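## Task

On the knob box, point knob C3 at the 4 o'clock mark and knob C2 at the 8 o'clock mark. Row A is the row closest to the socket side; looking from the side facing away from the socket, knob 1 in every row is the leftmost. The marks around a knob are clock hours, with the centre mark as 12 o'clock. Every other knob must still point at the mark it points at now. Finish by releasing the knob and moving the hand away. The robot must not fall or be left leaning, or the task fails. Knobs only count as set if they stay set without the robot holding them.

## Robot and tools

Robot: TidyBot++, a mobile base (0.54 m long, 0.50 m wide, 0.38 m high) on four driven casters, carrying one seven-joint arm with a two-finger gripper. The shoulder sits 0.12 m ahead of the base centre and 0.68 m up. Cameras: base_camera (fixed on the base) and wrist_camera (on the hand, looking along it). The arm begins folded, hand pointing down, sticking out up to 0.08 m ahead of the base.

Frames: the base frame has its origin on the floor below the base centre, x forward, y left, z up. hand_pose is reported in it and marks the point between the finger pads; the hand's z axis runs along the fingers and the fingers close along its y axis. The odometry frame is the base frame as it was at the scene's start. base_odometry heading is positive to the left, range -3.142 to 3.142; it counts wheel turns, so slip looks like travel and drift of centimetres and degrees builds up. base_tilt is in degrees, positive when leaning forward or right.

execute_actions: argument "actions" is a list holding zero or one action; an empty list only reports state and images. "cameras" picks images: base_camera, wrist_camera or all (omitted or null gives all, [] gives none). An action may contain:
- "base": exactly one relative move from where the base last measured itself: {"translate_m": d} straight, forward positive, -2 to 2 m; {"strafe_m": d} sideways, left positive, -2 to 2 m; {"rotate_rad": d} spin in place, counter-clockwise from above positive, -6.3 to 6.3 rad. These are offsets, not poses.
- "joints": absolute target angles by name, each its own number: joint_1_rad (whole arm about vertical, any angle, positive is clockwise from above, opposite to rotate_rad), joint_2_rad shoulder -2.249 to 2.249, joint_3_rad upper-arm roll (any angle), joint_4_rad elbow -2.579 to 2.579, joint_5_rad forearm roll (any angle), joint_6_rad wrist -2.099 to 2.099, joint_7_rad hand roll (any angle; with the hand down, positive is counter-clockwise from above, and at 1.57 the fingers open toward the robot's left and right), gripper_pos 0 (open, about 85 mm gap) to 1 (closed; gap roughly 85 x (1 - gripper_pos) mm). Radians throughout. Unbounded joints go the short way, so make turns beyond half a revolution in several steps. Done tolerances: ±0.039 for joints 1-4, ±0.056 for joints 5-7, ±0.03 gripper.
- "speeds": optional lower top speeds for this action: translate_m and strafe_m 0.05 to 0.5 m/s, rotate_rad 0.1 to 1.57 rad/s (defaults are the maxima). A very long base move at a slow speed can be refused.
Base and joint motions start together. Anything left out may keep pushing toward its previous target. Unknown keys or out-of-range numbers reject the whole call with no motion.

Arm geometry: upper arm 0.42 m, forearm 0.31 m, hand 0.31 m to the hand point. With joint_1_rad = 0, joint_3_rad = 3.14, joint_5_rad = 0 the arm moves in the base's x-z plane; tilts from vertical (forward positive) are joint_2_rad for the upper arm, joint_2_rad - joint_4_rad for the forearm, and that minus joint_6_rad for the hand. Sum length x sin(tilt) for reach ahead of the shoulder and length x cos(tilt) for height above it. A downward hand reaches at most about 0.94 m high, only near the base.

wait: {"seconds": 0 to 10}; commands nothing, returns state and images. zoom_image: {"camera", "region": [x0, y0, x1, y1]} pixels of that camera's latest full image, at most 504 x 504. finished_scene: {"scene": n}; ends the scene for good and reports success, so only call it once the knobs are set, released and the hand is clear.

Result lines: base_status and joint_status tell how each motion ended. "done" for the base only means the wheels turned the commanded amount. "off_target" means it stopped short and may still push. After "contact_stop" or "time_out" the old target is dropped and the part holds. "joint command not followed" with a "cause:" line means arm targets were withheld, usually because the arm would hit itself; those joints show "not_followed" and may be retried later. A blocked base pushes until it times out, possibly still reporting "done". motor_effort gives percent of maximum with the peak in brackets; readings are noisy. "ARM HIT" means a hard impact with the base or itself. Motor temperatures are listed per joint; MOTOR HOT appears from 60 °C, and at 75 °C an OVER-TEMPERATURE FAULT lets the arm sag, with "limit_stop_at_motor_heat" in joint_status; resend targets afterward. If a call reports a stop, later calls in the same reply are skipped.

Accuracy: friction can leave joints slightly off while reporting done; resending the same target does nothing. Improve it by sending each joint its previous command plus (desired minus measured). hand_pose may be 1-2 cm off; trust the images. Camera calibration (K, distortion, T_world_to_cam) is given for both cameras but may be slightly off; the wrist camera's pose error grows with arm reach.

Avoid: the arm snagging on anything about 0.8 m up while the base drives (tip-over), sideways shoves on a raised hand, driving the arm into objects, and over-correcting a blocked joint. Torque faults (joints 1-4 limit 104.5 N m, warning 56.7; joints 5-7 limit 51.3, warning 29.4) freeze the arm briefly and skip the rest of the call. Closed fingers squeeze 96 to 120 N and reach about 20 mm past the hand point. Don't leave the robot tilted; backing away or retracting the arm straightens it.

Each tool is called after "Call:" as name(argument=value, ...), one argument or row to a line, values as JSON.

## Session

I'll start by looking at the current state and the camera images.

Call:
execute_actions(
  actions=[],
)

Scene clock: 0.00 s.
Motor temperatures (°C, as the motors report them): [29 33 28 30 39 37 35]
base_odometry: x=+0.000 y=+0.000 heading=+0.000 (m, m, rad; odometry frame)
base_tilt: forward=+0.1 right=-0.5 (deg)
base_status: not commanded
joint_positions: joint_1_rad=-0.040 joint_2_rad=-0.376 joint_3_rad=+3.108 joint_4_rad=-2.544 joint_5_rad=-0.023 joint_6_rad=-0.842 joint_7_rad=+1.598 gripper_pos=+0.000
joint_status: not commanded
motor_effort: joint_1_rad=+0 joint_2_rad=+0 joint_3_rad=+1 joint_4_rad=+15 joint_5_rad=+0 joint_6_rad=+0 joint_7_rad=+0 (%)
hand_pose: x=+0.2644 y=+0.0159 z=+0.5877 quat_wxyz=(-0.004, +0.997, +0.043, +0.066) (m; base frame)
pictures: base_camera, wrist_camera
Images, in order (width x height): base_camera 644x364, wrist_camera 644x476.

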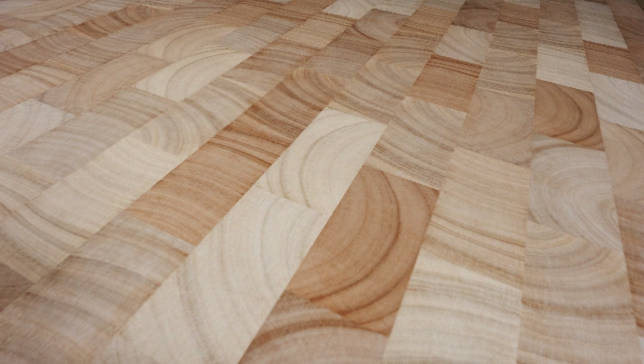

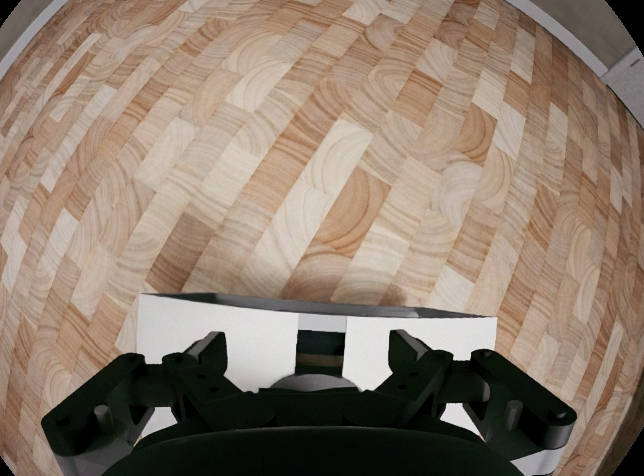

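Call:
execute_actions(
  actions=[
    {"joints": {"joint_6_rad": 0.3}},
  ],
  cameras=["wrist_camera"],
)

Scene clock: 4.03 s.
Motor temperatures (°C, as the motors report them): [29 33 28 30 39 37 35]
base_odometry: x=+0.000 y=+0.000 heading=+0.000 (m, m, rad; odometry frame)
base_tilt: forward=+0.1 right=-0.5 (deg)
base_status: not commanded
joint_positions: joint_1_rad=-0.040 joint_2_rad=-0.376 joint_3_rad=+3.108 joint_4_rad=-2.542 joint_5_rad=-0.023 joint_6_rad=+0.293 joint_7_rad=+1.598 gripper_pos=+0.000
joint_status: all done
motor_effort: joint_1_rad=+1(1) joint_2_rad=-4(4) joint_3_rad=+1(1) joint_4_rad=+19(19) joint_5_rad=+0(0) joint_6_rad=+7(7) joint_7_rad=-1(0) (%)
hand_pose: x=+0.5206 y=+0.0294 z=+0.8041 quat_wxyz=(-0.012, +0.805, +0.033, +0.593) (m; base frame)
pictures: wrist_camera
camera_calibration (this result's frames):
wrist_camera: T_world_to_cam=[[0.0268039, -0.999189, 0.0300631, -0.0128059], [-0.285214, -0.036468, -0.95777, 0.982582], [0.958089, 0.0170975, -0.28596, -0.128924], [0, 0, 0, 1]] pos_world=[0.40411, 0.0252415, 0.904606]
Images, in order (width x height): wrist_camera 644x476.

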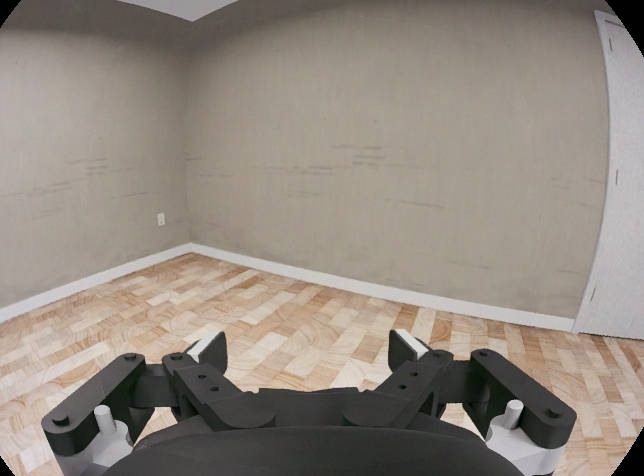

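Call:
execute_actions(
  actions=[
    {"base": {"rotate_rad": -2.2}},
  ],
)

Scene clock: 9.80 s.
Motor temperatures (°C, as the motors report them): [29 33 28 30 39 37 35]
base_odometry: x=+0.000 y=+0.000 heading=-2.200 (m, m, rad; odometry frame)
base_tilt: forward=+0.1 right=-0.5 (deg)
base_status: done
joint_positions: joint_1_rad=-0.040 joint_2_rad=-0.376 joint_3_rad=+3.108 joint_4_rad=-2.542 joint_5_rad=-0.023 joint_6_rad=+0.293 joint_7_rad=+1.598 gripper_pos=+0.000
joint_status: not commanded
motor_effort: joint_1_rad=+1(1) joint_2_rad=-3(4) joint_3_rad=+1(2) joint_4_rad=+19(19) joint_5_rad=+0(0) joint_6_rad=+6(6) joint_7_rad=+0(0) (%)
hand_pose: x=+0.5206 y=+0.0294 z=+0.8041 quat_wxyz=(-0.012, +0.805, +0.033, +0.593) (m; base frame)
pictures: base_camera, wrist_camera
camera_calibration (this result's frames):
wrist_camera: T_world_to_cam=[[0.0268039, -0.999189, 0.0300633, -0.0128061], [-0.285214, -0.0364682, -0.95777, 0.982583], [0.958089, 0.0170975, -0.28596, -0.128924], [0, 0, 0, 1]] pos_world=[0.40411, 0.0252415, 0.904606]
Images, in order (width x height): base_camera 644x364, wrist_camera 644x476.

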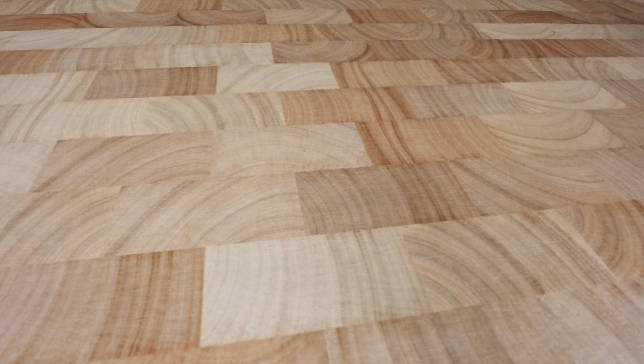

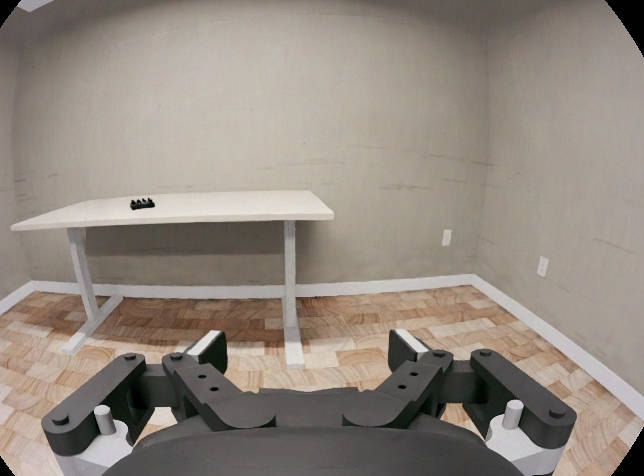

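Call:
zoom_image(
  camera="wrist_camera",
  region=[100, 180, 190, 230],
)

Region (100, 180, 190, 230) of wrist_camera's 644x476 image, scaled by 5.600.

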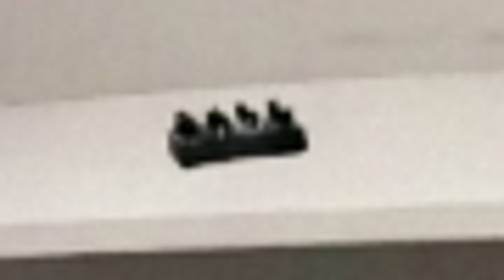

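Call:
execute_actions(
  actions=[
    {"base": {"rotate_rad": 0.15}},
  ],
  cameras=[],
)

Call:
execute_actions(
  actions=[
    {"base": {"strafe_m": 0.54}},
  ],
  cameras=[],
)

Call:
execute_actions(
  actions=[
    {"base": {"translate_m": 0.7}, "joints": {"joint_1_rad": 0.0, "joint_2_rad": -0.2, "joint_3_rad": 3.14, "joint_4_rad": -1.9, "joint_5_rad": 0.0, "joint_6_rad": -0.5, "joint_7_rad": 1.57}},
  ],
)

Scene clock: 34.03 s.
Motor temperatures (°C, as the motors report them): [29 33 28 30 39 37 35]
base_odometry: x=+0.000 y=+0.000 heading=-2.050 (m, m, rad; odometry frame)
base_tilt: forward=+0.1 right=-0.5 (deg)
base_status: done
joint_positions: joint_1_rad=-0.040 joint_2_rad=-0.376 joint_3_rad=+3.108 joint_4_rad=-2.542 joint_5_rad=-0.023 joint_6_rad=+0.293 joint_7_rad=+1.598 gripper_pos=+0.000
joint_status: not commanded
motor_effort: joint_1_rad=+0(2) joint_2_rad=-3(3) joint_3_rad=+1(2) joint_4_rad=+19(19) joint_5_rad=+0(1) joint_6_rad=+7(6) joint_7_rad=+0(0) (%)
hand_pose: x=+0.5206 y=+0.0294 z=+0.8041 quat_wxyz=(-0.012, +0.805, +0.033, +0.593) (m; base frame)
pictures: none
No camera images: the call's "cameras" was empty. Leave "cameras" out to get every camera's image.

Scene clock: 36.47 s.
Motor temperatures (°C, as the motors report them): [29 33 28 30 39 37 35]
base_odometry: x=+0.479 y=-0.249 heading=-2.051 (m, m, rad; odometry frame)
base_tilt: forward=+0.1 right=-0.5 (deg)
base_status: done
joint_positions: joint_1_rad=-0.040 joint_2_rad=-0.376 joint_3_rad=+3.108 joint_4_rad=-2.542 joint_5_rad=-0.023 joint_6_rad=+0.293 joint_7_rad=+1.598 gripper_pos=+0.000
joint_status: not commanded
motor_effort: joint_1_rad=+0(0) joint_2_rad=-3(4) joint_3_rad=+1(2) joint_4_rad=+19(19) joint_5_rad=+0(0) joint_6_rad=+6(7) joint_7_rad=+0(0) (%)
hand_pose: x=+0.5206 y=+0.0294 z=+0.8041 quat_wxyz=(-0.012, +0.805, +0.033, +0.593) (m; base frame)
pictures: none
No camera images: the call's "cameras" was empty. Leave "cameras" out to get every camera's image.

Scene clock: 39.23 s.
Motor temperatures (°C, as the motors report them): [29 34 28 30 39 37 35]
base_odometry: x=+0.156 y=-0.871 heading=-2.050 (m, m, rad; odometry frame)
base_tilt: forward=+0.1 right=-0.5 (deg)
base_status: done
joint_positions: joint_1_rad=-0.021 joint_2_rad=-0.211 joint_3_rad=+3.118 joint_4_rad=-1.906 joint_5_rad=-0.023 joint_6_rad=-0.473 joint_7_rad=+1.598 gripper_pos=+0.000
joint_status: all done
motor_effort: joint_1_rad=+0(0) joint_2_rad=-11(13) joint_3_rad=+1(1) joint_4_rad=+21(21) joint_5_rad=-1(1) joint_6_rad=+6(8) joint_7_rad=+0(1) (%)
hand_pose: x=+0.5992 y=+0.0272 z=+0.8787 quat_wxyz=(-0.011, +0.884, +0.027, +0.467) (m; base frame)
pictures: base_camera, wrist_camera
camera_calibration (this result's frames):
wrist_camera: T_world_to_cam=[[0.0226798, -0.999387, 0.026666, -0.0139307], [-0.552923, -0.0347611, -0.832507, 1.12665], [0.832923, 0.0041368, -0.553373, 0.127457], [0, 0, 0, 1]] pos_world=[0.517107, 0.0247143, 1.00885]
Images, in order (width x height): base_camera 644x364, wrist_camera 644x476.

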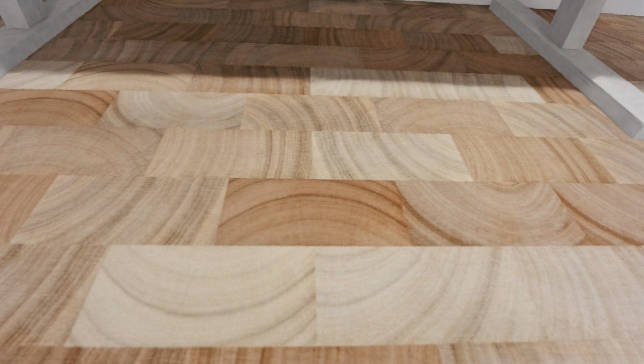

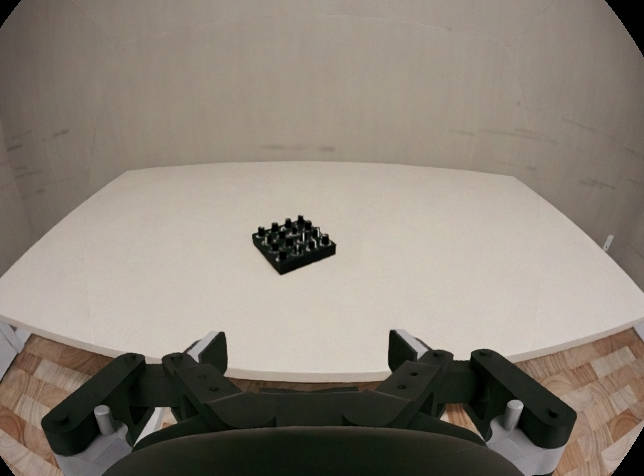

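Call:
zoom_image(
  camera="wrist_camera",
  region=[240, 200, 350, 285],
)

Region (240, 200, 350, 285) of wrist_camera's 644x476 image, scaled by 4.582; it fills the top 389 rows of this view, and the rest is white.

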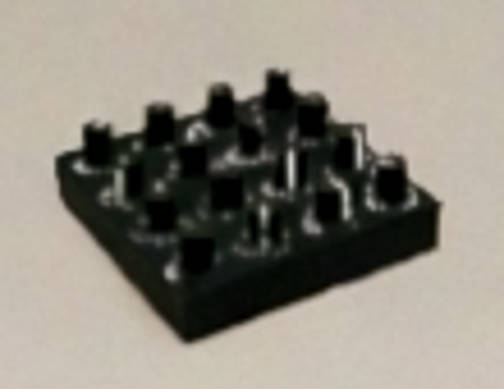

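Call:
execute_actions(
  actions=[
    {"base": {"translate_m": 0.44}, "joints": {"joint_1_rad": 0.02, "joint_2_rad": 0.075, "joint_3_rad": 3.16, "joint_4_rad": -1.27, "joint_5_rad": 0.02, "joint_6_rad": -1.82, "joint_7_rad": 1.55}},
  ],
)

Scene clock: 58.17 s.
Motor temperatures (°C, as the motors report them): [29 34 28 30 39 37 35]
base_odometry: x=-0.047 y=-1.261 heading=-2.050 (m, m, rad; odometry frame)
base_tilt: forward=+0.1 right=-0.5 (deg)
base_status: done
joint_positions: joint_1_rad=-0.002 joint_2_rad=+0.065 joint_3_rad=+3.137 joint_4_rad=-1.278 joint_5_rad=-0.004 joint_6_rad=-1.794 joint_7_rad=+1.583 gripper_pos=+0.000
joint_status: all done
motor_effort: joint_1_rad=+1(1) joint_2_rad=-16(19) joint_3_rad=+0(1) joint_4_rad=+17(21) joint_5_rad=+0(1) joint_6_rad=+0(6) joint_7_rad=+0(0) (%)
hand_pose: x=+0.4537 y=+0.0047 z=+0.8613 quat_wxyz=(-0.002, +1.000, +0.010, +0.002) (m; base frame)
pictures: base_camera, wrist_camera
camera_calibration (this result's frames):
wrist_camera: T_world_to_cam=[[0.0173885, -0.999179, 0.0365914, -0.0387898], [-0.999726, -0.0179488, -0.0150382, 0.529465], [0.0156827, -0.0363199, -0.999217, 0.994081], [0, 0, 0, 1]] pos_world=[0.514405, 0.00685025, 1.00268]
Images, in order (width x height): base_camera 644x364, wrist_camera 644x476.

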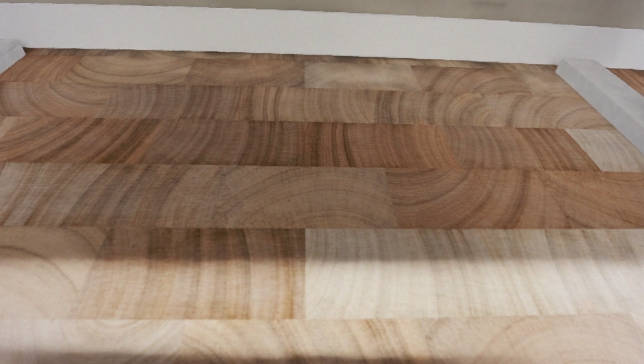

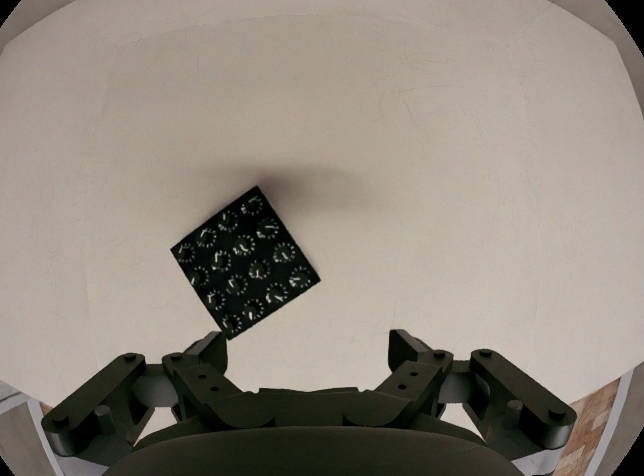

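Call:
zoom_image(
  camera="wrist_camera",
  region=[160, 175, 330, 345],
)

Region (160, 175, 330, 345) of wrist_camera's 644x476 image, scaled by 2.965.

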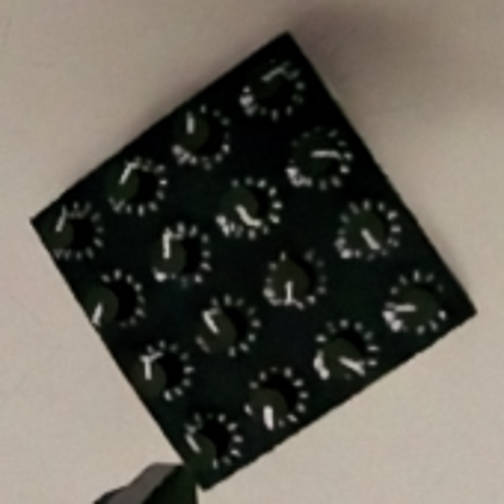

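Call:
zoom_image(
  camera="wrist_camera",
  region=[230, 180, 330, 300],
)

Region (230, 180, 330, 300) of wrist_camera's 644x476 image, scaled by 4.200.

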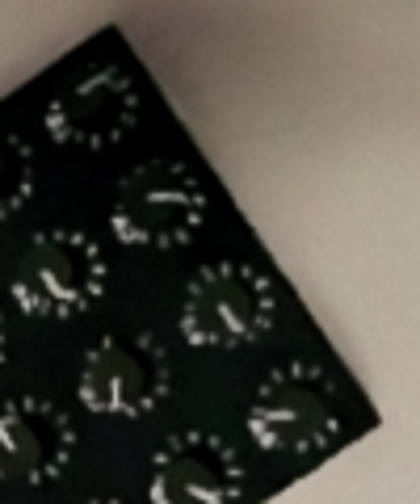

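Call:
execute_actions(
  actions=[
    {"joints": {"joint_1_rad": 0.3, "joint_2_rad": 0.04, "joint_4_rad": -1.5, "joint_6_rad": -1.58}},
  ],
  cameras=["wrist_camera"],
)

Scene clock: 74.83 s.
Motor temperatures (°C, as the motors report them): [29 34 28 30 39 37 35]
base_odometry: x=-0.047 y=-1.261 heading=-2.050 (m, m, rad; odometry frame)
base_tilt: forward=+0.1 right=-0.5 (deg)
base_status: not commanded
joint_positions: joint_1_rad=+0.284 joint_2_rad=+0.062 joint_3_rad=+3.143 joint_4_rad=-1.491 joint_5_rad=-0.001 joint_6_rad=-1.607 joint_7_rad=+1.583 gripper_pos=+0.000
joint_status: all done
motor_effort: joint_1_rad=+0(0) joint_2_rad=-16(18) joint_3_rad=+0(0) joint_4_rad=+17(17) joint_5_rad=+0(1) joint_6_rad=-1(1) joint_7_rad=+0(0) (%)
hand_pose: x=+0.4405 y=-0.0927 z=+0.7960 quat_wxyz=(-0.002, +0.991, -0.136, -0.009) (m; base frame)
pictures: wrist_camera
camera_calibration (this result's frames):
wrist_camera: T_world_to_cam=[[-0.27096, -0.961758, 0.0400279, -0.0057699], [-0.962419, 0.271462, 0.00758494, 0.505935], [-0.0181609, -0.0364684, -0.99917, 0.94033], [0, 0, 0, 1]] pos_world=[0.502435, -0.108599, 0.935943]
Images, in order (width x height): wrist_camera 644x476.

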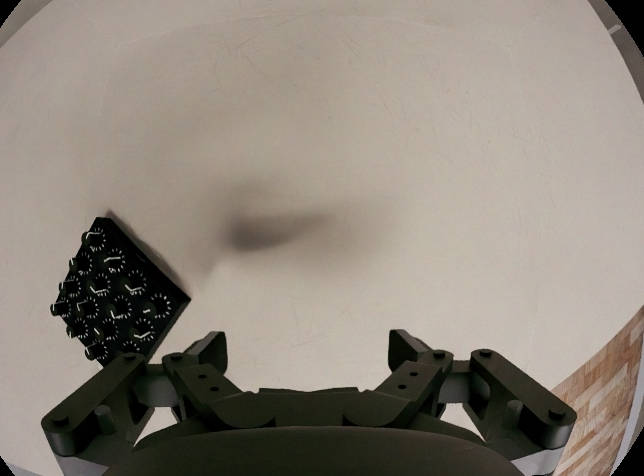

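Call:
zoom_image(
  camera="wrist_camera",
  region=[40, 200, 210, 370],
)

Region (40, 200, 210, 370) of wrist_camera's 644x476 image, scaled by 2.965.

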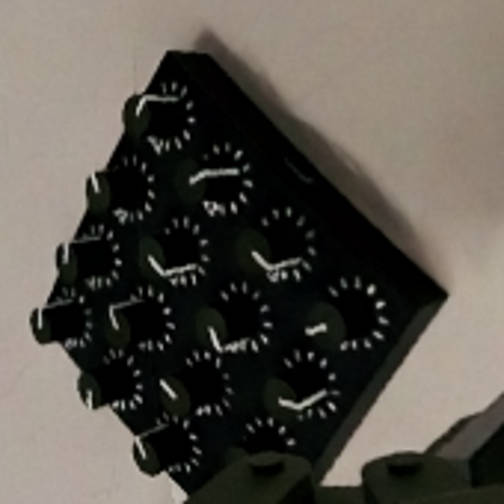

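Call:
execute_actions(
  actions=[
    {"base": {"strafe_m": 0.075}, "joints": {"joint_1_rad": -0.02, "joint_2_rad": 0.18, "joint_4_rad": -1.27, "joint_6_rad": -1.72, "joint_7_rad": 2.19, "gripper_pos": 0.78}},
  ],
  cameras=["wrist_camera"],
)

Scene clock: 102.97 s.
Motor temperatures (°C, as the motors report them): [29 34 28 30 39 37 35]
base_odometry: x=+0.020 y=-1.296 heading=-2.050 (m, m, rad; odometry frame)
base_tilt: forward=+0.1 right=-0.5 (deg)
base_status: done
joint_positions: joint_1_rad=-0.003 joint_2_rad=+0.164 joint_3_rad=+3.149 joint_4_rad=-1.281 joint_5_rad=+0.003 joint_6_rad=-1.692 joint_7_rad=+2.162 gripper_pos=+0.780
joint_status: all done
motor_effort: joint_1_rad=+0(4) joint_2_rad=-20(20) joint_3_rad=+0(2) joint_4_rad=+17(17) joint_5_rad=-1(1) joint_6_rad=-1(0) joint_7_rad=+0(0) (%)
hand_pose: x=+0.5010 y=-0.0009 z=+0.8251 quat_wxyz=(+0.003, +0.957, +0.289, +0.002) (m; base frame)
pictures: wrist_camera
camera_calibration (this result's frames):
wrist_camera: T_world_to_cam=[[0.552029, -0.832489, 0.0471783, -0.320326], [-0.833012, -0.553105, -0.012893, 0.490373], [0.0368278, -0.0321828, -0.998803, 0.94602], [0, 0, 0, 1]] pos_world=[0.550475, 0.0350058, 0.966322]
Images, in order (width x height): wrist_camera 644x476.

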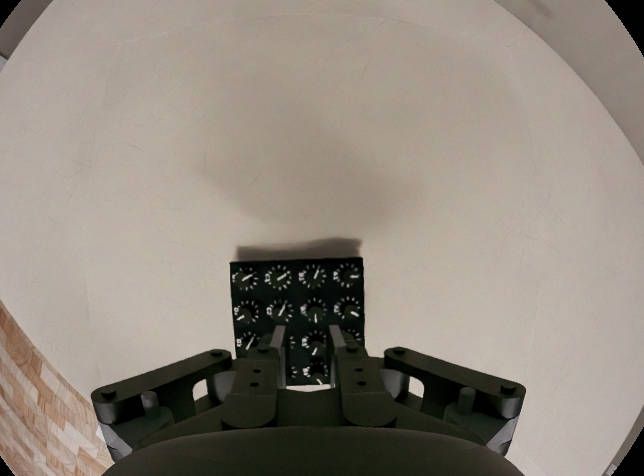

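Call:
zoom_image(
  camera="wrist_camera",
  region=[220, 245, 380, 395],
)

Region (220, 245, 380, 395) of wrist_camera's 644x476 image, scaled by 3.150; it fills the top 472 rows of this view, and the rest is white.

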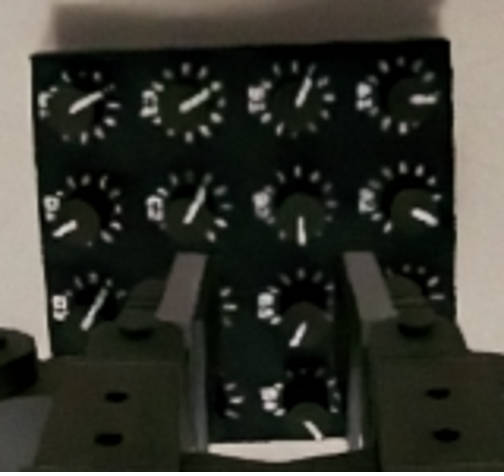

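Call:
execute_actions(
  actions=[
    {"base": {"strafe_m": 0.021}, "joints": {"joint_4_rad": -1.36, "joint_6_rad": -1.60, "joint_7_rad": 2.22}},
  ],
  cameras=["wrist_camera"],
)

Call:
zoom_image(
  camera="wrist_camera",
  region=[230, 245, 390, 395],
)

Scene clock: 127.63 s.
Motor temperatures (°C, as the motors report them): [29 34 28 30 39 37 35]
base_odometry: x=+0.039 y=-1.306 heading=-2.050 (m, m, rad; odometry frame)
base_tilt: forward=+0.1 right=-0.5 (deg)
base_status: done
joint_positions: joint_1_rad=-0.013 joint_2_rad=+0.167 joint_3_rad=+3.149 joint_4_rad=-1.355 joint_5_rad=+0.003 joint_6_rad=-1.625 joint_7_rad=+2.188 gripper_pos=+0.780
joint_status: all done
motor_effort: joint_1_rad=+1(3) joint_2_rad=-20(21) joint_3_rad=+0(1) joint_4_rad=+17(17) joint_5_rad=+0(1) joint_6_rad=-1(2) joint_7_rad=+0(1) (%)
hand_pose: x=+0.5012 y=+0.0027 z=+0.8008 quat_wxyz=(+0.001, +0.952, +0.306, -0.003) (m; base frame)
pictures: wrist_camera
camera_calibration (this result's frames):
wrist_camera: T_world_to_cam=[[0.581622, -0.8124, 0.0414949, -0.32664], [-0.81299, -0.582261, -0.00424324, 0.475328], [0.0276081, -0.031267, -0.99913, 0.926751], [0, 0, 0, 1]] pos_world=[0.550832, 0.0403795, 0.941516]
Images, in order (width x height): wrist_camera 644x476.

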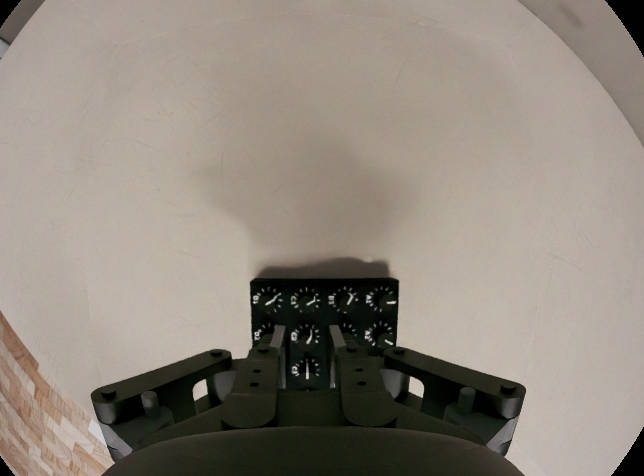

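Region (230, 245, 390, 395) of wrist_camera's 644x476 image, scaled by 3.150; it fills the top 472 rows of this view, and the rest is white.

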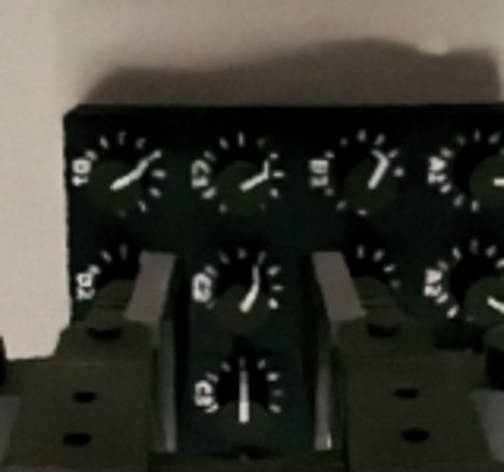

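Call:
execute_actions(
  actions=[
    {"base": {"translate_m": -0.026}, "joints": {"joint_7_rad": 3.79}},
  ],
  cameras=[],
)

Call:
execute_actions(
  actions=[
    {"base": {"strafe_m": -0.018}},
  ],
  cameras=["wrist_camera"],
)

Call:
zoom_image(
  camera="wrist_camera",
  region=[230, 245, 390, 395],
)

Scene clock: 149.60 s.
Motor temperatures (°C, as the motors report them): [29 34 28 30 39 37 35]
base_odometry: x=+0.051 y=-1.283 heading=-2.050 (m, m, rad; odometry frame)
base_tilt: forward=+0.1 right=-0.5 (deg)
base_status: done
joint_positions: joint_1_rad=-0.013 joint_2_rad=+0.171 joint_3_rad=+3.149 joint_4_rad=-1.355 joint_5_rad=+0.003 joint_6_rad=-1.625 joint_7_rad=+3.779 gripper_pos=+0.780
joint_status: all done
motor_effort: joint_1_rad=+0(0) joint_2_rad=-20(23) joint_3_rad=+0(0) joint_4_rad=+17(17) joint_5_rad=+0(1) joint_6_rad=-1(0) joint_7_rad=+0(1) (%)
hand_pose: x=+0.5018 y=+0.0027 z=+0.7992 quat_wxyz=(-0.003, +0.447, +0.894, -0.004) (m; base frame)
pictures: none
No camera images: the call's "cameras" was empty. Leave "cameras" out to get every camera's image.

Scene clock: 150.37 s.
Motor temperatures (°C, as the motors report them): [29 34 28 30 39 37 35]
base_odometry: x=+0.035 y=-1.274 heading=-2.050 (m, m, rad; odometry frame)
base_tilt: forward=+0.1 right=-0.5 (deg)
base_status: done
joint_positions: joint_1_rad=-0.013 joint_2_rad=+0.171 joint_3_rad=+3.151 joint_4_rad=-1.355 joint_5_rad=+0.003 joint_6_rad=-1.625 joint_7_rad=+3.779 gripper_pos=+0.780
joint_status: not commanded
motor_effort: joint_1_rad=+0(3) joint_2_rad=-19(21) joint_3_rad=+1(1) joint_4_rad=+17(17) joint_5_rad=+0(1) joint_6_rad=-1(1) joint_7_rad=+0(0) (%)
hand_pose: x=+0.5019 y=+0.0020 z=+0.7992 quat_wxyz=(-0.003, +0.448, +0.894, -0.004) (m; base frame)
pictures: wrist_camera
camera_calibration (this result's frames):
wrist_camera: T_world_to_cam=[[0.802074, 0.596431, 0.0307999, -0.432366], [0.596975, -0.802164, -0.0124175, -0.225221], [0.0173004, 0.0283465, -0.999448, 0.930378], [0, 0, 0, 1]] pos_world=[0.465145, 0.0508386, 0.940385]
Images, in order (width x height): wrist_camera 644x476.

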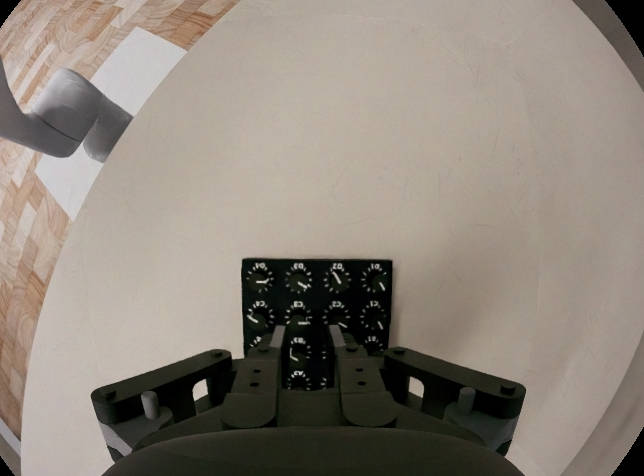

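Region (230, 245, 390, 395) of wrist_camera's 644x476 image, scaled by 3.150; it fills the top 472 rows of this view, and the rest is white.

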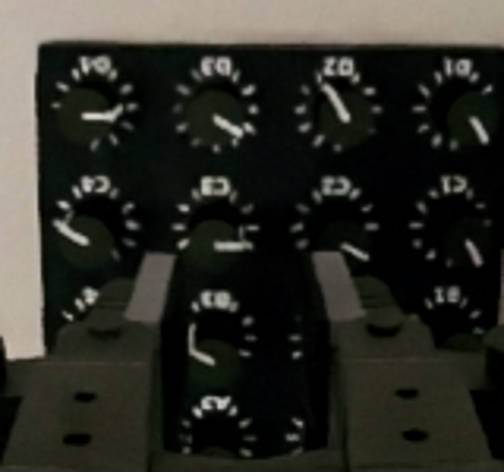

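Call:
execute_actions(
  actions=[
    {"base": {"translate_m": -0.006}, "joints": {"joint_4_rad": -1.42, "joint_6_rad": -1.54}},
  ],
  cameras=[],
)

Call:
execute_actions(
  actions=[
    {"base": {"strafe_m": -0.0025}},
  ],
  cameras=["wrist_camera"],
)

Call:
zoom_image(
  camera="wrist_camera",
  region=[230, 245, 390, 395],
)

Scene clock: 160.90 s.
Motor temperatures (°C, as the motors report them): [29 34 28 30 39 37 35]
base_odometry: x=+0.038 y=-1.269 heading=-2.050 (m, m, rad; odometry frame)
base_tilt: forward=+0.1 right=-0.5 (deg)
base_status: done
joint_positions: joint_1_rad=-0.013 joint_2_rad=+0.174 joint_3_rad=+3.151 joint_4_rad=-1.414 joint_5_rad=+0.003 joint_6_rad=-1.566 joint_7_rad=+3.779 gripper_pos=+0.780
joint_status: all done
motor_effort: joint_1_rad=+0(1) joint_2_rad=-20(23) joint_3_rad=+0(1) joint_4_rad=+17(17) joint_5_rad=+0(1) joint_6_rad=-1(0) joint_7_rad=+0(0) (%)
hand_pose: x=+0.5022 y=+0.0019 z=+0.7793 quat_wxyz=(-0.005, +0.448, +0.894, -0.005) (m; base frame)
pictures: none
No camera images: the call's "cameras" was empty. Leave "cameras" out to get every camera's image.

Scene clock: 161.37 s.
Motor temperatures (°C, as the motors report them): [29 34 28 30 39 37 35]
base_odometry: x=+0.036 y=-1.268 heading=-2.050 (m, m, rad; odometry frame)
base_tilt: forward=+0.1 right=-0.5 (deg)
base_status: done
joint_positions: joint_1_rad=-0.013 joint_2_rad=+0.174 joint_3_rad=+3.151 joint_4_rad=-1.414 joint_5_rad=+0.003 joint_6_rad=-1.566 joint_7_rad=+3.779 gripper_pos=+0.780
joint_status: not commanded
motor_effort: joint_1_rad=+0(2) joint_2_rad=-22(23) joint_3_rad=+0(2) joint_4_rad=+17(17) joint_5_rad=+0(1) joint_6_rad=-1(1) joint_7_rad=+0(0) (%)
hand_pose: x=+0.5023 y=+0.0019 z=+0.7793 quat_wxyz=(-0.005, +0.448, +0.894, -0.005) (m; base frame)
pictures: wrist_camera
camera_calibration (this result's frames):
wrist_camera: T_world_to_cam=[[0.801992, 0.596704, 0.0274367, -0.429447], [0.597186, -0.801972, -0.0145122, -0.224282], [0.0133439, 0.0280235, -0.999518, 0.91251], [0, 0, 0, 1]] pos_world=[0.466175, 0.0508135, 0.920599]
Images, in order (width x height): wrist_camera 644x476.

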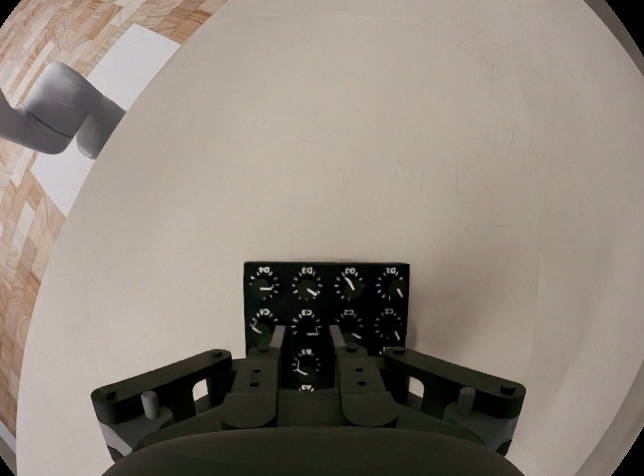

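Region (230, 245, 390, 395) of wrist_camera's 644x476 image, scaled by 3.150; it fills the top 472 rows of this view, and the rest is white.

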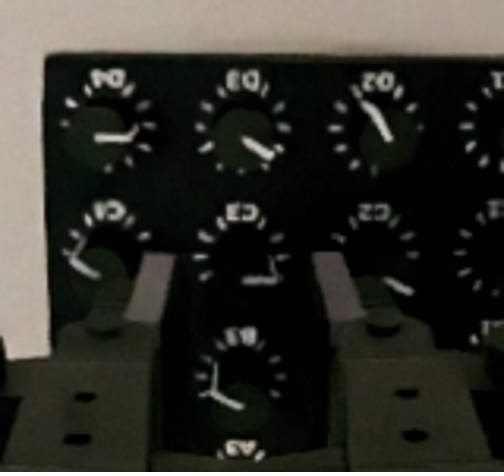

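Call:
execute_actions(
  actions=[
    {"joints": {"joint_4_rad": -1.47, "joint_6_rad": -1.49, "gripper_pos": 0.82}},
  ],
  cameras=["wrist_camera"],
)

Call:
zoom_image(
  camera="wrist_camera",
  region=[230, 245, 390, 395],
)

Scene clock: 169.13 s.
Motor temperatures (°C, as the motors report them): [29 34 28 30 39 37 35]
base_odometry: x=+0.036 y=-1.268 heading=-2.050 (m, m, rad; odometry frame)
base_tilt: forward=+0.1 right=-0.5 (deg)
base_status: not commanded
joint_positions: joint_1_rad=-0.013 joint_2_rad=+0.174 joint_3_rad=+3.151 joint_4_rad=-1.464 joint_5_rad=+0.003 joint_6_rad=-1.516 joint_7_rad=+3.779 gripper_pos=+0.820
joint_status: all done
motor_effort: joint_1_rad=+0(1) joint_2_rad=-20(21) joint_3_rad=+0(0) joint_4_rad=+17(17) joint_5_rad=+0(0) joint_6_rad=-2(1) joint_7_rad=+0(0) (%)
hand_pose: x=+0.5015 y=+0.0019 z=+0.7636 quat_wxyz=(-0.005, +0.448, +0.894, -0.005) (m; base frame)
pictures: wrist_camera
camera_calibration (this result's frames):
wrist_camera: T_world_to_cam=[[0.801901, 0.596842, 0.0271226, -0.428078], [0.597317, -0.801869, -0.0147533, -0.223939], [0.0129434, 0.0280315, -0.999523, 0.897062], [0, 0, 0, 1]] pos_world=[0.465427, 0.0507788, 0.904941]
Images, in order (width x height): wrist_camera 644x476.

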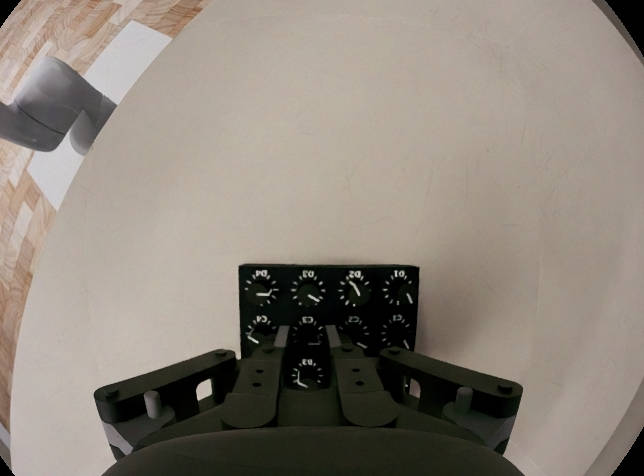

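Region (230, 245, 390, 395) of wrist_camera's 644x476 image, scaled by 3.150; it fills the top 472 rows of this view, and the rest is white.

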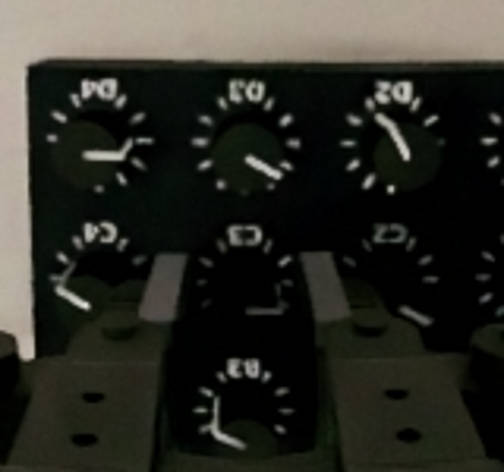

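Call:
execute_actions(
  actions=[
    {"joints": {"gripper_pos": 0.94}},
  ],
  cameras=["wrist_camera"],
)

Call:
zoom_image(
  camera="wrist_camera",
  region=[230, 245, 390, 395],
)

Scene clock: 173.90 s.
Motor temperatures (°C, as the motors report them): [29 34 28 30 39 37 35]
base_odometry: x=+0.036 y=-1.268 heading=-2.050 (m, m, rad; odometry frame)
base_tilt: forward=+0.1 right=-0.5 (deg)
base_status: not commanded
joint_positions: joint_1_rad=-0.013 joint_2_rad=+0.174 joint_3_rad=+3.151 joint_4_rad=-1.464 joint_5_rad=+0.003 joint_6_rad=-1.516 joint_7_rad=+3.779 gripper_pos=+0.924
joint_status: all done
motor_effort: joint_1_rad=+1(1) joint_2_rad=-18(20) joint_3_rad=+0(1) joint_4_rad=+16(17) joint_5_rad=+0(0) joint_6_rad=+0(0) joint_7_rad=-1(0) (%)
hand_pose: x=+0.5017 y=+0.0019 z=+0.7637 quat_wxyz=(-0.005, +0.448, +0.894, -0.005) (m; base frame)
pictures: wrist_camera
camera_calibration (this result's frames):
wrist_camera: T_world_to_cam=[[0.801883, 0.596842, 0.0276157, -0.428609], [0.597327, -0.801869, -0.0143891, -0.224338], [0.0135561, 0.028034, -0.999515, 0.896864], [0, 0, 0, 1]] pos_world=[0.46554, 0.0507793, 0.905037]
Images, in order (width x height): wrist_camera 644x476.

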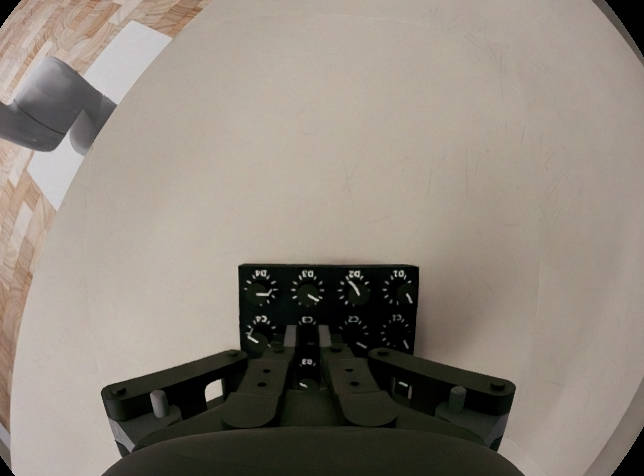

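Region (230, 245, 390, 395) of wrist_camera's 644x476 image, scaled by 3.150; it fills the top 472 rows of this view, and the rest is white.

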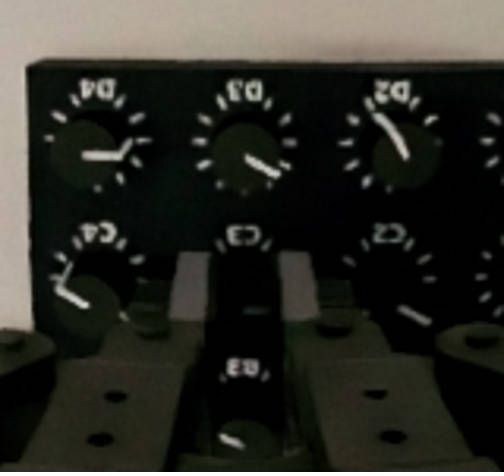

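Call:
execute_actions(
  actions=[
    {"joints": {"joint_7_rad": 2.19}},
  ],
  cameras=["wrist_camera"],
)

Call:
zoom_image(
  camera="wrist_camera",
  region=[220, 200, 420, 395],
)

Scene clock: 180.53 s.
Motor temperatures (°C, as the motors report them): [29 34 28 30 39 37 35]
base_odometry: x=+0.036 y=-1.268 heading=-2.050 (m, m, rad; odometry frame)
base_tilt: forward=+0.1 right=-0.5 (deg)
base_status: not commanded
joint_positions: joint_1_rad=-0.013 joint_2_rad=+0.174 joint_3_rad=+3.151 joint_4_rad=-1.464 joint_5_rad=+0.004 joint_6_rad=-1.516 joint_7_rad=+2.201 gripper_pos=+0.924
joint_status: all done
motor_effort: joint_1_rad=+3(3) joint_2_rad=-17(19) joint_3_rad=+2(2) joint_4_rad=+17(18) joint_5_rad=+3(3) joint_6_rad=+3(3) joint_7_rad=+0(0) (%)
hand_pose: x=+0.5016 y=+0.0018 z=+0.7636 quat_wxyz=(+0.001, +0.950, +0.312, -0.007) (m; base frame)
pictures: wrist_camera
camera_calibration (this result's frames):
wrist_camera: T_world_to_cam=[[0.591177, -0.805668, 0.0375259, -0.327795], [-0.806296, -0.591505, 0.0028561, 0.466225], [0.0198957, -0.0319455, -0.999292, 0.893514], [0, 0, 0, 1]] pos_world=[0.551924, 0.0402241, 0.90385]
Images, in order (width x height): wrist_camera 644x476.

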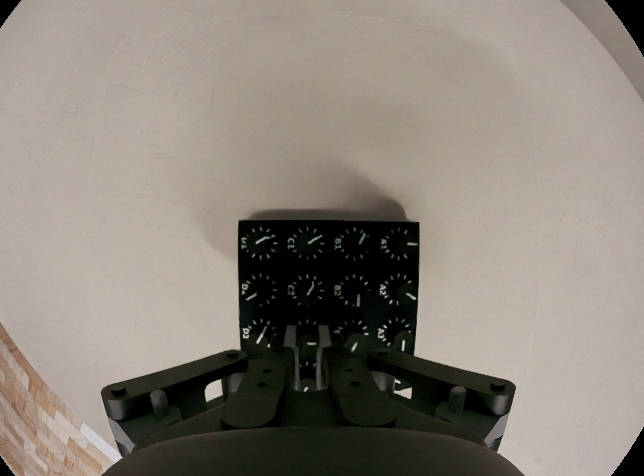

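Region (220, 200, 420, 395) of wrist_camera's 644x476 image, scaled by 2.520; it fills the top 491 rows of this view, and the rest is white.

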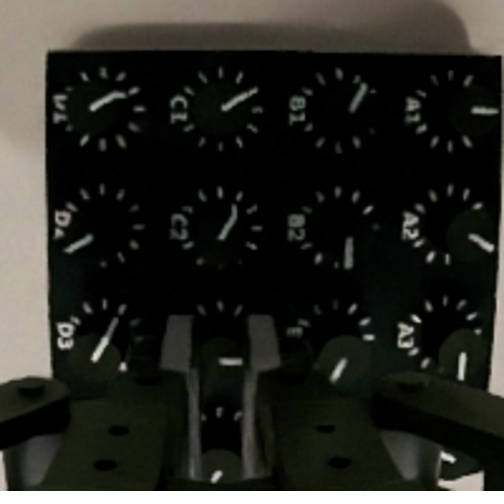

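Call:
execute_actions(
  actions=[
    {"joints": {"joint_7_rad": 0.095}},
  ],
  cameras=["wrist_camera"],
)

Call:
zoom_image(
  camera="wrist_camera",
  region=[200, 190, 420, 395],
)

Scene clock: 185.83 s.
Motor temperatures (°C, as the motors report them): [29 34 28 30 39 37 35]
base_odometry: x=+0.036 y=-1.268 heading=-2.050 (m, m, rad; odometry frame)
base_tilt: forward=+0.1 right=-0.5 (deg)
base_status: not commanded
joint_positions: joint_1_rad=-0.017 joint_2_rad=+0.174 joint_3_rad=+3.151 joint_4_rad=-1.464 joint_5_rad=+0.004 joint_6_rad=-1.513 joint_7_rad=+0.106 gripper_pos=+0.924
joint_status: all done
motor_effort: joint_1_rad=+4(4) joint_2_rad=-17(18) joint_3_rad=+3(4) joint_4_rad=+14(17) joint_5_rad=+4(5) joint_6_rad=-2(3) joint_7_rad=+0(0) (%)
hand_pose: x=+0.5027 y=+0.0033 z=+0.7636 quat_wxyz=(+0.005, +0.746, -0.666, -0.002) (m; base frame)
pictures: wrist_camera
camera_calibration (this result's frames):
wrist_camera: T_world_to_cam=[[-0.99245, -0.111511, 0.0510769, 0.456223], [-0.112417, 0.993545, -0.0152035, 0.127753], [-0.0490518, -0.0208306, -0.998579, 0.927629], [0, 0, 0, 1]] pos_world=[0.512642, -0.0567309, 0.904951]
Images, in order (width x height): wrist_camera 644x476.

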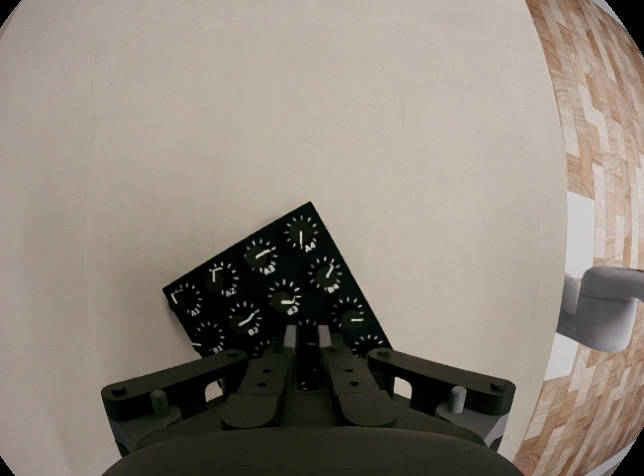

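Region (200, 190, 420, 395) of wrist_camera's 644x476 image, scaled by 2.291; it fills the top 470 rows of this view, and the rest is white.

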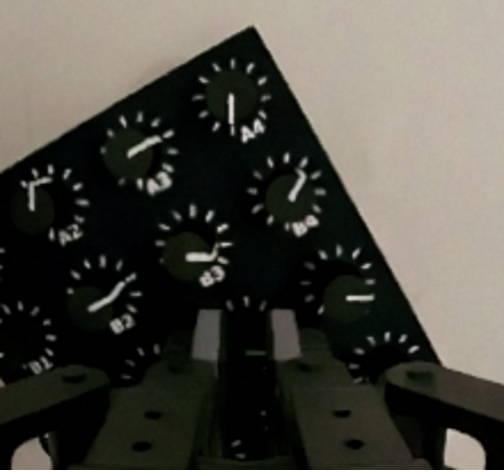

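Call:
execute_actions(
  actions=[
    {"joints": {"gripper_pos": 0.845, "joint_4_rad": -1.457, "joint_6_rad": -1.535}},
  ],
  cameras=[],
)

Call:
execute_actions(
  actions=[
    {"joints": {"joint_4_rad": -1.40, "joint_6_rad": -1.594}},
  ],
  cameras=["wrist_camera"],
)

Call:
zoom_image(
  camera="wrist_camera",
  region=[200, 190, 420, 395],
)

Scene clock: 192.67 s.
Motor temperatures (°C, as the motors report them): [29 34 28 30 39 37 35]
base_odometry: x=+0.036 y=-1.268 heading=-2.050 (m, m, rad; odometry frame)
base_tilt: forward=+0.1 right=-0.5 (deg)
base_status: not commanded
joint_positions: joint_1_rad=-0.017 joint_2_rad=+0.174 joint_3_rad=+3.152 joint_4_rad=-1.464 joint_5_rad=+0.004 joint_6_rad=-1.513 joint_7_rad=+0.106 gripper_pos=+0.845
joint_status: all done
motor_effort: joint_1_rad=+1(4) joint_2_rad=-20(21) joint_3_rad=+0(3) joint_4_rad=+17(17) joint_5_rad=+0(5) joint_6_rad=-1(2) joint_7_rad=+0(1) (%)
hand_pose: x=+0.5029 y=+0.0030 z=+0.7637 quat_wxyz=(+0.005, +0.746, -0.666, -0.002) (m; base frame)
pictures: none
No camera images: the call's "cameras" was empty. Leave "cameras" out to get every camera's image.

Scene clock: 193.43 s.
Motor temperatures (°C, as the motors report them): [29 34 28 30 39 37 35]
base_odometry: x=+0.036 y=-1.268 heading=-2.050 (m, m, rad; odometry frame)
base_tilt: forward=+0.1 right=-0.5 (deg)
base_status: not commanded
joint_positions: joint_1_rad=-0.017 joint_2_rad=+0.174 joint_3_rad=+3.152 joint_4_rad=-1.406 joint_5_rad=+0.004 joint_6_rad=-1.568 joint_7_rad=+0.106 gripper_pos=+0.845
joint_status: all done
motor_effort: joint_1_rad=+0(1) joint_2_rad=-21(21) joint_3_rad=+0(0) joint_4_rad=+17(17) joint_5_rad=+0(0) joint_6_rad=-1(0) joint_7_rad=+0(0) (%)
hand_pose: x=+0.5046 y=+0.0030 z=+0.7820 quat_wxyz=(+0.004, +0.746, -0.666, +0.000) (m; base frame)
pictures: wrist_camera
camera_calibration (this result's frames):
wrist_camera: T_world_to_cam=[[-0.992733, -0.110596, 0.0474369, 0.460117], [-0.111449, 0.993646, -0.0157235, 0.128384], [-0.0453965, -0.0208961, -0.99875, 0.94437], [0, 0, 0, 1]] pos_world=[0.513952, -0.056947, 0.923382]
Images, in order (width x height): wrist_camera 644x476.

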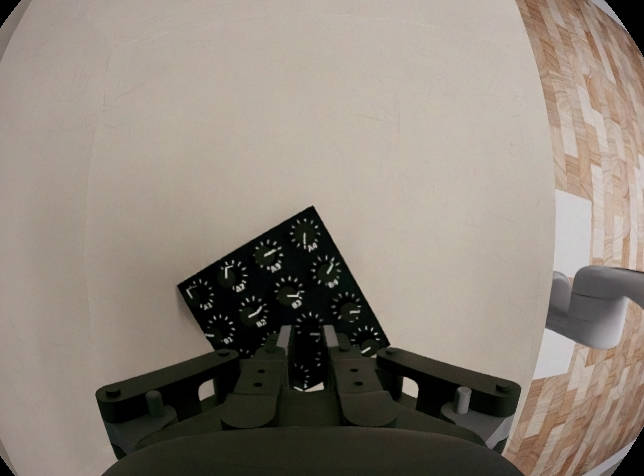

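Region (200, 190, 420, 395) of wrist_camera's 644x476 image, scaled by 2.291; it fills the top 470 rows of this view, and the rest is white.

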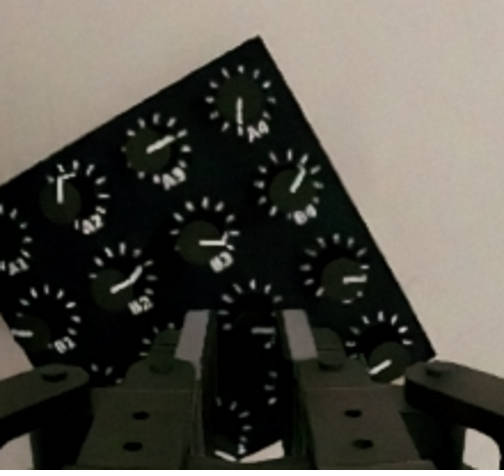

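Call:
execute_actions(
  actions=[
    {"base": {"translate_m": 0.020}, "joints": {"joint_7_rad": 0.655, "gripper_pos": 0.82}},
  ],
  cameras=[],
)

Call:
execute_actions(
  actions=[
    {"base": {"strafe_m": 0.016}, "joints": {"joint_4_rad": -1.410, "joint_6_rad": -1.546}},
  ],
  cameras=["wrist_camera"],
)

Call:
zoom_image(
  camera="wrist_camera",
  region=[230, 245, 390, 395],
)

Scene clock: 201.23 s.
Motor temperatures (°C, as the motors report them): [29 34 28 30 39 37 35]
base_odometry: x=+0.026 y=-1.285 heading=-2.050 (m, m, rad; odometry frame)
base_tilt: forward=+0.1 right=-0.5 (deg)
base_status: done
joint_positions: joint_1_rad=-0.017 joint_2_rad=+0.180 joint_3_rad=+3.152 joint_4_rad=-1.405 joint_5_rad=+0.004 joint_6_rad=-1.569 joint_7_rad=+0.644 gripper_pos=+0.820
joint_status: all done
motor_effort: joint_1_rad=+0(1) joint_2_rad=-20(23) joint_3_rad=+0(0) joint_4_rad=+17(18) joint_5_rad=+0(0) joint_6_rad=-1(0) joint_7_rad=+0(0) (%)
hand_pose: x=+0.5049 y=+0.0030 z=+0.7800 quat_wxyz=(+0.005, +0.896, -0.444, -0.004) (m; base frame)
pictures: none
No camera images: the call's "cameras" was empty. Leave "cameras" out to get every camera's image.

Scene clock: 201.93 s.
Motor temperatures (°C, as the motors report them): [29 34 28 30 39 37 35]
base_odometry: x=+0.041 y=-1.293 heading=-2.051 (m, m, rad; odometry frame)
base_tilt: forward=+0.1 right=-0.5 (deg)
base_status: done
joint_positions: joint_1_rad=-0.019 joint_2_rad=+0.180 joint_3_rad=+3.152 joint_4_rad=-1.408 joint_5_rad=+0.004 joint_6_rad=-1.568 joint_7_rad=+0.644 gripper_pos=+0.820
joint_status: all done
motor_effort: joint_1_rad=+1(2) joint_2_rad=-21(21) joint_3_rad=+0(2) joint_4_rad=+17(17) joint_5_rad=+0(1) joint_6_rad=-1(0) joint_7_rad=+0(0) (%)
hand_pose: x=+0.5045 y=+0.0039 z=+0.7793 quat_wxyz=(+0.006, +0.897, -0.443, -0.005) (m; base frame)
pictures: wrist_camera
camera_calibration (this result's frames):
wrist_camera: T_world_to_cam=[[-0.79373, -0.605784, 0.0549461, 0.355932], [-0.60701, 0.794659, -0.00747053, 0.37185], [-0.0391379, -0.0392824, -0.998461, 0.93837], [0, 0, 0, 1]] pos_world=[0.544956, -0.0430146, 0.920147]
Images, in order (width x height): wrist_camera 644x476.

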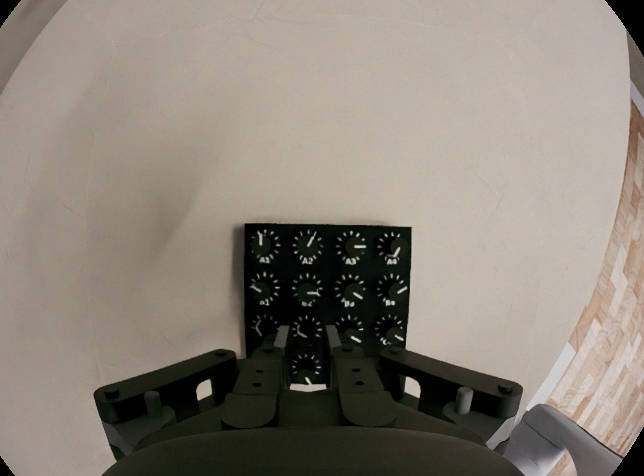

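Region (230, 245, 390, 395) of wrist_camera's 644x476 image, scaled by 3.150; it fills the top 472 rows of this view, and the rest is white.

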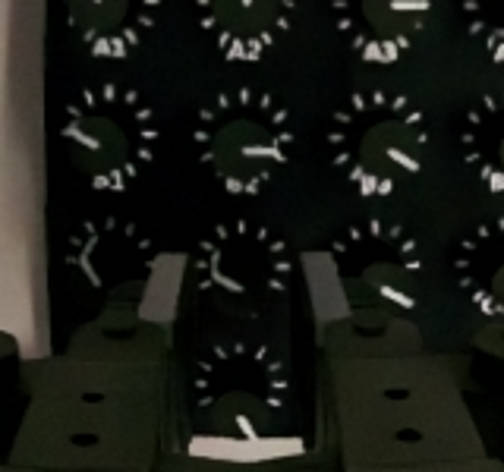

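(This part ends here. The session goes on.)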